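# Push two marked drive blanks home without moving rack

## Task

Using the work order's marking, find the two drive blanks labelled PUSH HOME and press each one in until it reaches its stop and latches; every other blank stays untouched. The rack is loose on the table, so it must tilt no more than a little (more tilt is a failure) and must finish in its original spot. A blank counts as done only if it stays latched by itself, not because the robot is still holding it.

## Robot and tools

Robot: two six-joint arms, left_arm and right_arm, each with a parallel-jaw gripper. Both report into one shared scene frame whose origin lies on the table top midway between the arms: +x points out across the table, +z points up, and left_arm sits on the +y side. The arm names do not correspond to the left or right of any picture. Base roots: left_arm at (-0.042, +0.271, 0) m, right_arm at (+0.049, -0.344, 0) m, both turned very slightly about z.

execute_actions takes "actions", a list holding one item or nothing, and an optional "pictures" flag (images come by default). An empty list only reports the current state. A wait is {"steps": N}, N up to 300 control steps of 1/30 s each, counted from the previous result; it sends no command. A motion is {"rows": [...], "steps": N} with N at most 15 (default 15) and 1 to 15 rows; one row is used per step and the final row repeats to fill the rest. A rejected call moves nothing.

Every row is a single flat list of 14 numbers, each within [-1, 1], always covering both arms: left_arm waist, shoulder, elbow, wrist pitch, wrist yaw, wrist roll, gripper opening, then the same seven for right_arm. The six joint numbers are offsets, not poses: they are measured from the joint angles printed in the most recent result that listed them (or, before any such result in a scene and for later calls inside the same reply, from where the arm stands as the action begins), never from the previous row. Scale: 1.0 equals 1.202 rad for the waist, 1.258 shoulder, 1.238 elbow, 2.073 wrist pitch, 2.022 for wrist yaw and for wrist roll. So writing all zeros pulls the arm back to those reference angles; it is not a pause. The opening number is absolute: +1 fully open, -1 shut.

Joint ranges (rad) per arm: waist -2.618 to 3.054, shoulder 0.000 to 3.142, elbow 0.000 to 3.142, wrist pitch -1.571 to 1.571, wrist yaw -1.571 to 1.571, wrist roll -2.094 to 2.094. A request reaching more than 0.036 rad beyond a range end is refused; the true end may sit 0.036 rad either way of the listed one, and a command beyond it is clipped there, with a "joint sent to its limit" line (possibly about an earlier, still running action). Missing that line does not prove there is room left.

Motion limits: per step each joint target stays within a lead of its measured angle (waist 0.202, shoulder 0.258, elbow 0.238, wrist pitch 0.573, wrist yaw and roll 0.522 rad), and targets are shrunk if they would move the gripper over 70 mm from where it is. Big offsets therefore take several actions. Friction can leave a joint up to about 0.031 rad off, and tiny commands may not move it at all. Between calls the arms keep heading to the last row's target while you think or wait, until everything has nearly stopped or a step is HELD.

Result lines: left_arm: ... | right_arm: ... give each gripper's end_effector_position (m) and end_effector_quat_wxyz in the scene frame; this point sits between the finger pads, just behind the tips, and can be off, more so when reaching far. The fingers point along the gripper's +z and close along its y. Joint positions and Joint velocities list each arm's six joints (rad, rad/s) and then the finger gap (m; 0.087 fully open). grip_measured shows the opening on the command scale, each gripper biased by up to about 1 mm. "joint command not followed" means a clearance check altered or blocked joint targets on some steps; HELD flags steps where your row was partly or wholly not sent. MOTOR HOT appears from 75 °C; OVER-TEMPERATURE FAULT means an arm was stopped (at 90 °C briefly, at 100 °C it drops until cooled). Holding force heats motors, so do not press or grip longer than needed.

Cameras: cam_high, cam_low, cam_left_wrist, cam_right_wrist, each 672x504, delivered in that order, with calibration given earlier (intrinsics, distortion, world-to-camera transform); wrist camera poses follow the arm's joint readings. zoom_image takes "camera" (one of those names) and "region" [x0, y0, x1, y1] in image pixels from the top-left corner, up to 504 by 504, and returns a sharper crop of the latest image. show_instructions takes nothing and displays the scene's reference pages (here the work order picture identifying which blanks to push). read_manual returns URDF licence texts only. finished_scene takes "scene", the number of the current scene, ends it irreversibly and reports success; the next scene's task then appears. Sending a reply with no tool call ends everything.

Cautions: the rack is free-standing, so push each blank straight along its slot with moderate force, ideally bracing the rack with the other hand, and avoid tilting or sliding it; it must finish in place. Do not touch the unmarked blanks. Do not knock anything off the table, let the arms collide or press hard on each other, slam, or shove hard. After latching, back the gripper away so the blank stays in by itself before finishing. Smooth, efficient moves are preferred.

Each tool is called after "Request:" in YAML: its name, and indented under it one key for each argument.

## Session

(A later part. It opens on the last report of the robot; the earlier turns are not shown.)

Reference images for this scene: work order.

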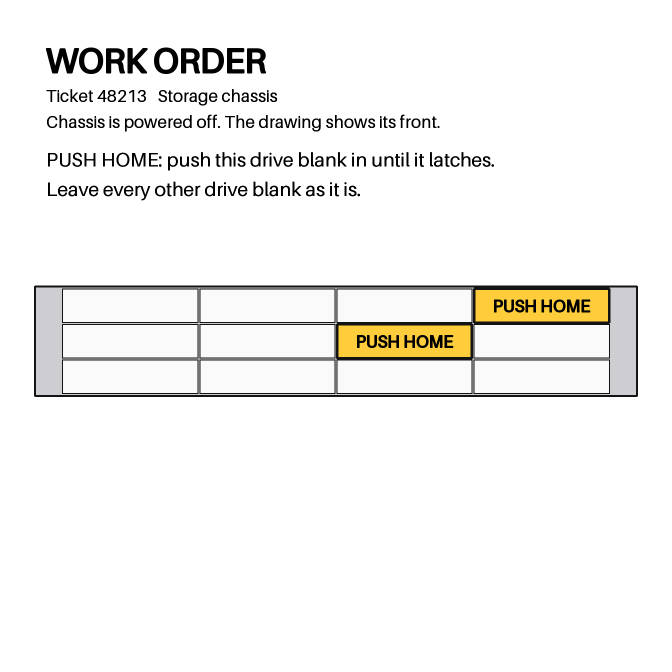

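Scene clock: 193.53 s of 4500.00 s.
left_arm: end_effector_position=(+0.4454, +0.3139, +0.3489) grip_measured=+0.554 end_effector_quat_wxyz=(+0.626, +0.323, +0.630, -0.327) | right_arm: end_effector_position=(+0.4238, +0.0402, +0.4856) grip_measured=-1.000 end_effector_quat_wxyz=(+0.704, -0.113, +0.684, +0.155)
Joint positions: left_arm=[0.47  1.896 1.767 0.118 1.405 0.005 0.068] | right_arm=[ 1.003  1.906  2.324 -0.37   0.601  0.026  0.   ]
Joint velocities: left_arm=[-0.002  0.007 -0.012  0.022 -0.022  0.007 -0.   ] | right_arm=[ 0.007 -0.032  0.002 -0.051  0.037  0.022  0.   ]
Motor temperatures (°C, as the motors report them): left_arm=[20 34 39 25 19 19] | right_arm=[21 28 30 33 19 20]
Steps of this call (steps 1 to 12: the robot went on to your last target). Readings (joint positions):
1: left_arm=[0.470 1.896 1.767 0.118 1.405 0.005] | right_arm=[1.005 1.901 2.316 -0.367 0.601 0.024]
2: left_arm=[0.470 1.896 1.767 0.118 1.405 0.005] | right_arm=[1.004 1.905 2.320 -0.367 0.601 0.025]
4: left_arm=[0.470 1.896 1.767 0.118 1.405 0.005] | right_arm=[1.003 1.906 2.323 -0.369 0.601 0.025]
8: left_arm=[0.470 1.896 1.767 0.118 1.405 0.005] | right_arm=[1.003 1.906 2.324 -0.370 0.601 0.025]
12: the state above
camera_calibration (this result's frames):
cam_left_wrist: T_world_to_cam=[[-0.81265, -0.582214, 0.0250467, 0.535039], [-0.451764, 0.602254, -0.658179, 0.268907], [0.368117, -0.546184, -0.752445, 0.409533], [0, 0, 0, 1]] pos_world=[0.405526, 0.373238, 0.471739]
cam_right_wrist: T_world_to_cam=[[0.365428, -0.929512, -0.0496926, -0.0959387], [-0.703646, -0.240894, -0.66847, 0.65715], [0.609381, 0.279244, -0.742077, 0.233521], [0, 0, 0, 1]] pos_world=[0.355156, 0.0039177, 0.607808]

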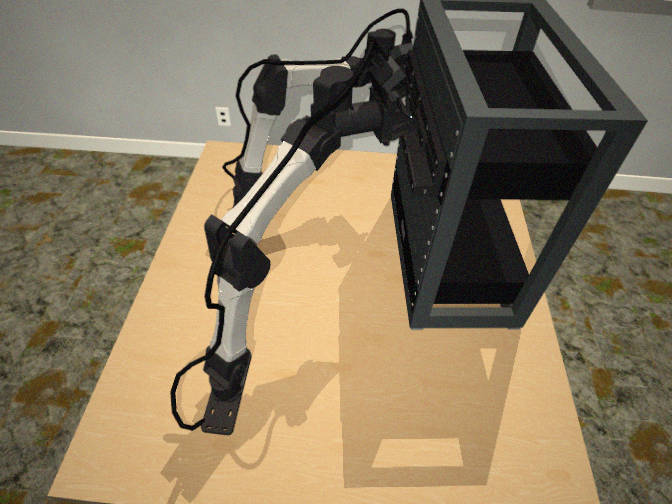

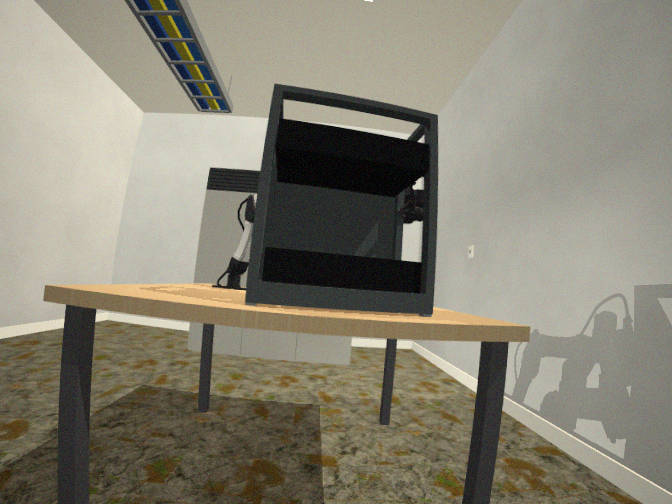

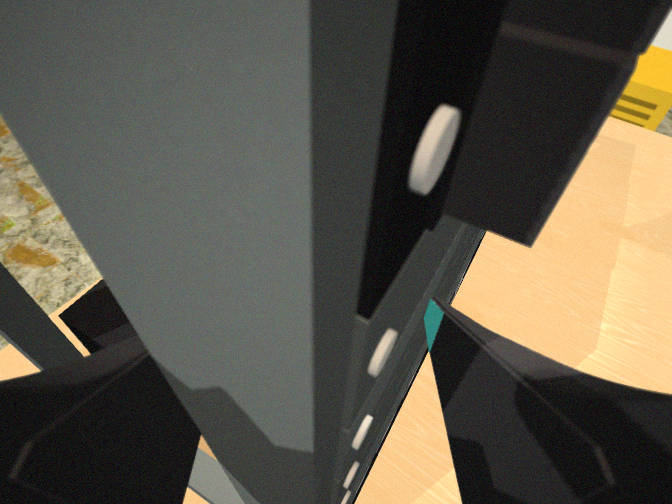

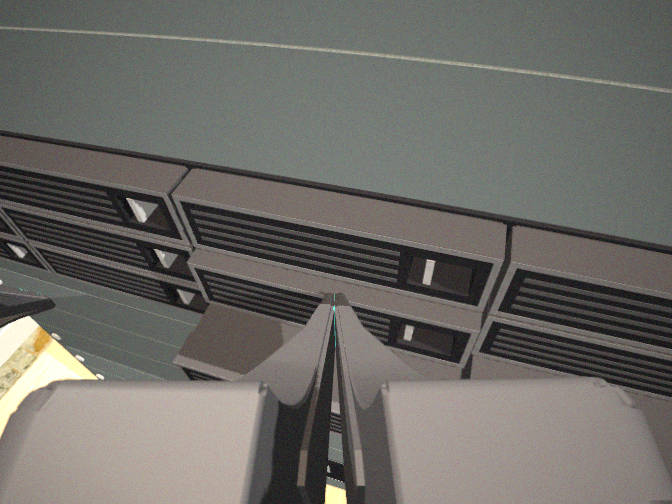

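Request:
execute_actions:
  actions:
    - {"rows":[[0,0,0.02,0,0,0,0.53,-0.043,0.033,0.013,-0.015,0.034,-0.002,-1],[0,0,0.02,0,0,0,0.53,-0.046,0.037,0.016,-0.016,0.035,-0.003,-1],[0,0,0.02,0,0,0,0.53,-0.049,0.04,0.019,-0.017,0.036,-0.004,-1],[0,0,0.02,0,0,0,0.53,-0.052,0.044,0.023,-0.018,0.037,-0.005,-1],[0,0,0.02,0,0,0,0.53,-0.055,0.048,0.027,-0.019,0.038,-0.006,-1],[0,0,0.02,0,0,0,0.53,-0.058,0.052,0.031,-0.02,0.039,-0.007,-1],[0,0,0.02,0,0,0,0.53,-0.061,0.056,0.035,-0.021,0.041,-0.008,-1],[0,0,0.02,0,0,0,0.53,-0.064,0.06,0.039,-0.022,0.042,-0.008,-1],[0,0,0.02,0,0,0,0.53,-0.067,0.064,0.043,-0.022,0.043,-0.008,-1],[0,0,0.02,0,0,0,0.53,-0.07,0.067,0.046,-0.022,0.044,-0.008,-1],[0,0,0.02,0,0,0,0.53,-0.072,0.07,0.048,-0.022,0.045,-0.008,-1]],"steps":15}

Scene clock: 205.60 s of 4500.00 s.
left_arm: end_effector_position=(+0.4454, +0.3139, +0.3489) grip_measured=+0.554 end_effector_quat_wxyz=(+0.626, +0.323, +0.630, -0.327) | right_arm: end_effector_position=(+0.4314, +0.0402, +0.4850) grip_measured=-1.000 end_effector_quat_wxyz=(+0.703, -0.109, +0.686, +0.151)
Joint positions: left_arm=[0.47  1.896 1.767 0.118 1.405 0.005 0.068] | right_arm=[ 0.991  1.941  2.377 -0.394  0.601  0.03   0.   ]
Joint velocities: left_arm=[ 0.007 -0.012 -0.017 -0.066 -0.022 -0.037  0.   ] | right_arm=[ 0.012  0.007 -0.012  0.007 -0.037 -0.081  0.   ]
Motor temperatures (°C, as the motors report them): left_arm=[20 34 39 25 19 19] | right_arm=[22 29 30 32 20 20]
Steps of this call (steps 1 to 30: the robot went on to your last target; steps 31 to 90: nothing new was sent; then 8.57 s passed at rest; steps 91 to 105: all 15 steps of this action). Readings (joint positions):
91: left_arm=[0.470 1.896 1.767 0.118 1.405 0.005] | right_arm=[1.003 1.906 2.324 -0.371 0.601 0.027]
92: left_arm=[0.470 1.896 1.767 0.118 1.405 0.005] | right_arm=[1.003 1.906 2.324 -0.371 0.601 0.028]
94: left_arm=[0.470 1.896 1.767 0.118 1.405 0.005] | right_arm=[1.001 1.912 2.333 -0.375 0.601 0.029]
98: left_arm=[0.470 1.896 1.767 0.118 1.405 0.005] | right_arm=[0.992 1.932 2.357 -0.376 0.601 0.029]
105: the state above
camera_calibration (this result's frames):
cam_left_wrist: T_world_to_cam=[[-0.81265, -0.582214, 0.0250467, 0.535039], [-0.451764, 0.602254, -0.658179, 0.268907], [0.368117, -0.546184, -0.752445, 0.409533], [0, 0, 0, 1]] pos_world=[0.405526, 0.373238, 0.471739]
cam_right_wrist: T_world_to_cam=[[0.354326, -0.93374, -0.0508232, -0.0931685], [-0.709421, -0.233, -0.665156, 0.662714], [0.609241, 0.271737, -0.744973, 0.230166], [0, 0, 0, 1]] pos_world=[0.362929, 0.00487245, 0.60754]

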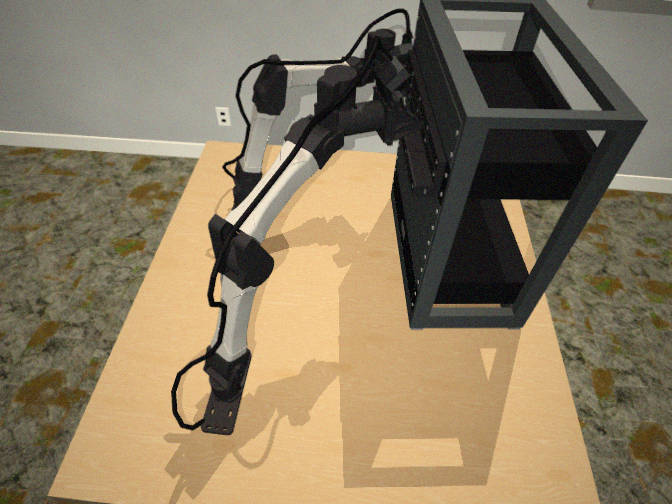

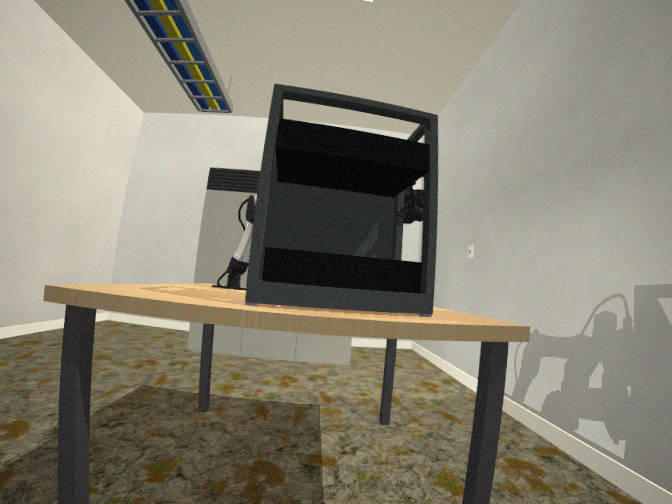

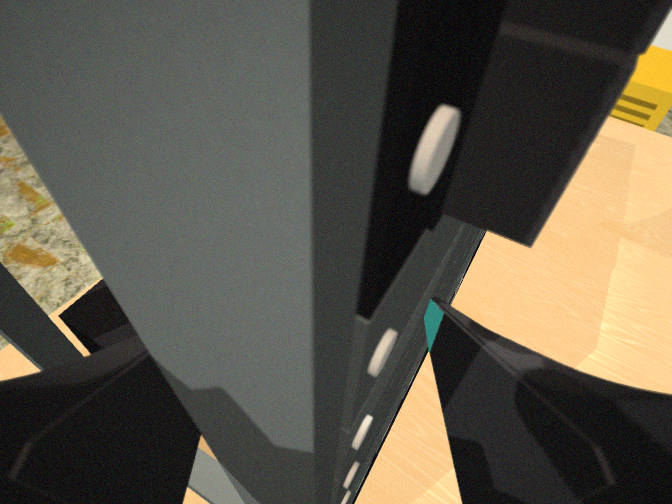

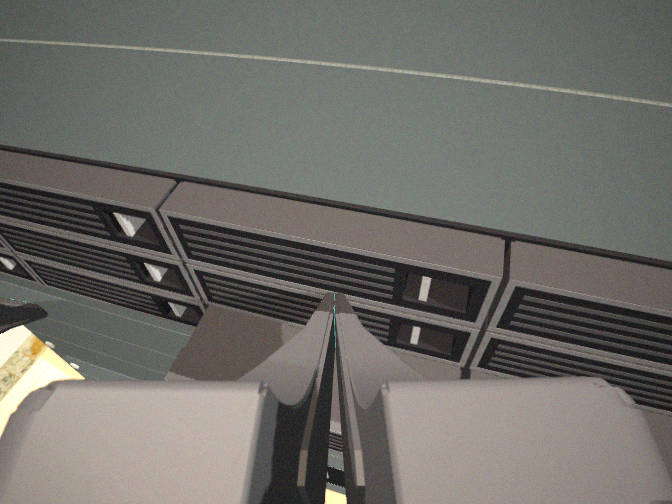

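Request:
execute_actions:
  actions:
    - {"rows":[[0,0,0.02,0,0,0,0.7,-0.03,0.02,0,0,0.02,0,-1],[0,0,0.02,0,0,0,0.85,-0.01,0.005,0,0,0.01,0,-1],[0,0,0.02,0,0,0,1,0.004,-0.008,-0.006,0.002,0,0,-1],[0,0,0.02,0,0,0,1,0.009,-0.018,-0.016,0.004,0,0,-1],[0,0,0.02,0,0,0,1,0.015,-0.03,-0.03,0.006,0,0,-1],[0.008,0,0.02,0,0.005,0,1,0.021,-0.043,-0.045,0.008,0,0,-1],[0.02,0,0.02,0,0.012,0,1,0.028,-0.056,-0.061,0.01,0,0,-1],[0.034,0,0.02,0,0.02,0,1,0.035,-0.07,-0.077,0.012,0,0,-1],[0.05,0,0.02,0,0.03,0,1,0.042,-0.084,-0.093,0.015,0,0,-1],[0.066,0,0.02,0,0.04,0,1,0.049,-0.097,-0.109,0.017,0,0,-1],[0.082,0,0.02,0,0.05,0,1,0.056,-0.11,-0.124,0.019,0,0,-1],[0.097,0,0.02,0,0.059,0,1,0.062,-0.122,-0.138,0.021,0,0,-1],[0.11,0,0.02,0,0.067,0,1,0.068,-0.132,-0.15,0.023,0,0,-1],[0.12,0,0.02,0,0.073,0,1,0.072,-0.14,-0.159,0.024,0,0,-1],[0.127,0,0.02,0,0.077,0,1,0.075,-0.145,-0.165,0.025,0,0,-1]]}
  pictures: false

Request:
execute_actions:
  actions:
    - {"steps":15}

Scene clock: 212.50 s of 4500.00 s.
left_arm: end_effector_position=(+0.4237, +0.3641, +0.3490) grip_measured=+0.984 end_effector_quat_wxyz=(+0.632, +0.313, +0.635, -0.317) | right_arm: end_effector_position=(+0.3842, +0.0402, +0.4907) grip_measured=-1.000 end_effector_quat_wxyz=(+0.696, -0.136, +0.683, +0.178)
Joint positions: left_arm=[0.595 1.896 1.767 0.118 1.497 0.005 0.087] | right_arm=[ 1.068  1.796  2.208 -0.374  0.599  0.032  0.   ]
Joint velocities: left_arm=[ 0.554  0.007 -0.002  0.051  0.33  -0.081  0.001] | right_arm=[ 0.203 -0.379 -0.286  0.007 -0.007  0.066  0.   ]
Motor temperatures (°C, as the motors report them): left_arm=[20 34 39 25 19 19] | right_arm=[22 29 29 33 20 20]
Steps of this call (steps 1 to 15: the robot went on to your last target; steps 16 to 90: nothing new was sent; then 3.40 s passed at rest; steps 91 to 105: all 15 steps of this action). Readings (joint positions):
91: left_arm=[0.470 1.896 1.767 0.118 1.405 0.005] | right_arm=[0.992 1.941 2.377 -0.395 0.599 0.031]
92: left_arm=[0.470 1.896 1.767 0.118 1.405 0.005] | right_arm=[0.994 1.941 2.377 -0.395 0.599 0.032]
94: left_arm=[0.470 1.896 1.767 0.118 1.405 0.005] | right_arm=[0.996 1.938 2.377 -0.395 0.599 0.032]
98: left_arm=[0.475 1.896 1.767 0.118 1.412 0.005] | right_arm=[1.006 1.906 2.328 -0.390 0.599 0.032]
105: the state above

Scene clock: 213.00 s of 4500.00 s.
left_arm: end_effector_position=(+0.4131, +0.3745, +0.3491) grip_measured=+0.984 end_effector_quat_wxyz=(+0.629, +0.318, +0.632, -0.322) | right_arm: end_effector_position=(+0.3768, +0.0364, +0.5017) grip_measured=-1.000 end_effector_quat_wxyz=(+0.702, -0.131, +0.674, +0.189)
Joint positions: left_arm=[0.63  1.896 1.767 0.118 1.548 0.005 0.087] | right_arm=[ 1.077  1.768  2.192 -0.353  0.599  0.032  0.   ]
Joint velocities: left_arm=[-0.007 -0.002 -0.012  0.007 -0.022 -0.037 -0.001] | right_arm=[ 0.017  0.002 -0.012  0.007  0.007 -0.037  0.   ]
Motor temperatures (°C, as the motors report them): left_arm=[20 34 39 25 19 19] | right_arm=[22 29 29 33 20 20]
Steps of this call (steps 1 to 15: the robot went on to your last target). Readings (joint positions):
1: left_arm=[0.612 1.896 1.767 0.118 1.507 0.005] | right_arm=[1.073 1.786 2.202 -0.371 0.599 0.032]
2: left_arm=[0.623 1.896 1.767 0.118 1.515 0.005] | right_arm=[1.076 1.778 2.199 -0.367 0.599 0.032]
4: left_arm=[0.631 1.896 1.767 0.118 1.527 0.005] | right_arm=[1.077 1.770 2.199 -0.359 0.599 0.032]
8: left_arm=[0.630 1.896 1.767 0.118 1.541 0.005] | right_arm=[1.077 1.768 2.197 -0.353 0.599 0.032]
15: the state above
camera_calibration (this result's frames):
cam_left_wrist: T_world_to_cam=[[-0.80346, -0.594825, 0.0252071, 0.544926], [-0.460591, 0.5942, -0.65938, 0.225148], [0.377238, -0.541396, -0.751387, 0.448748], [0, 0, 0, 1]] pos_world=[0.372242, 0.433303, 0.471906]
cam_right_wrist: T_world_to_cam=[[0.435328, -0.897614, -0.069129, -0.0992041], [-0.677268, -0.275938, -0.682031, 0.632076], [0.593125, 0.343726, -0.728049, 0.271872], [0, 0, 0, 1]] pos_world=[0.310017, -0.00808263, 0.622174]

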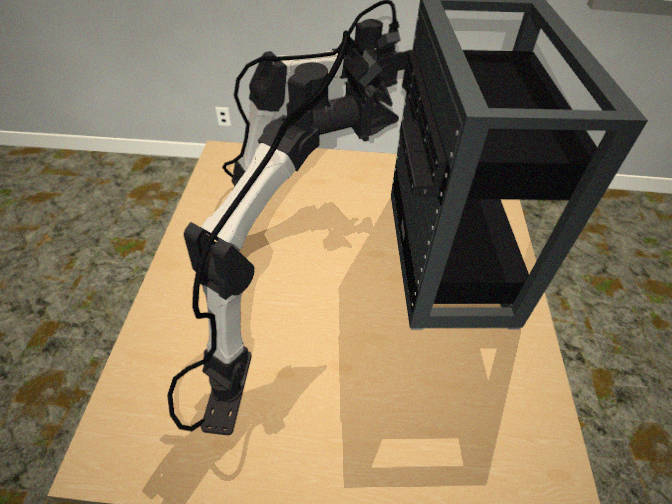

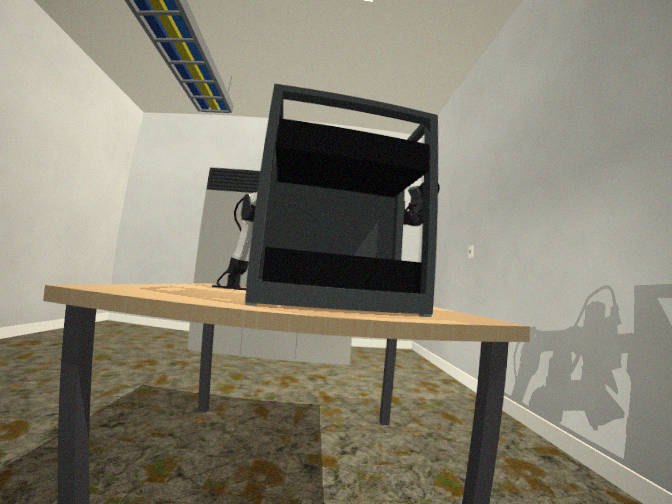

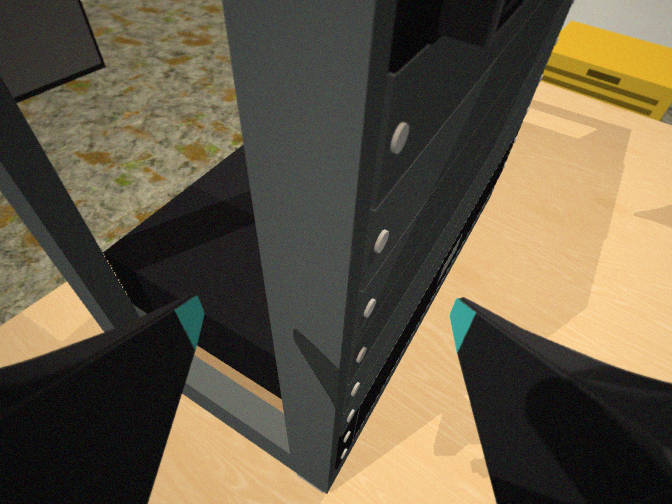

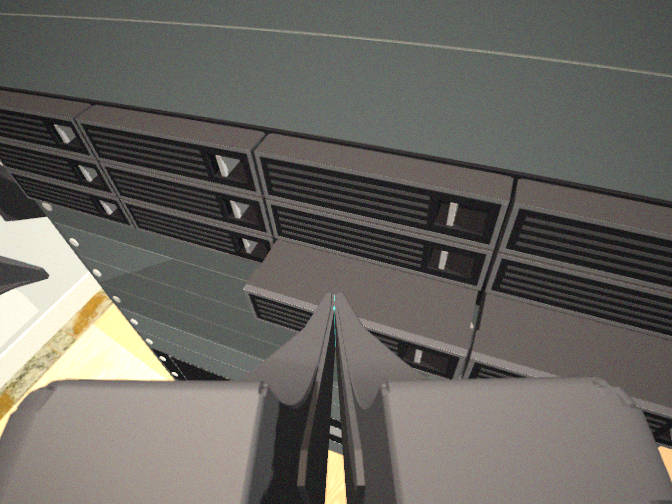

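Request:
finished_scene:
  scene: 2

The scene is finished: the task was done.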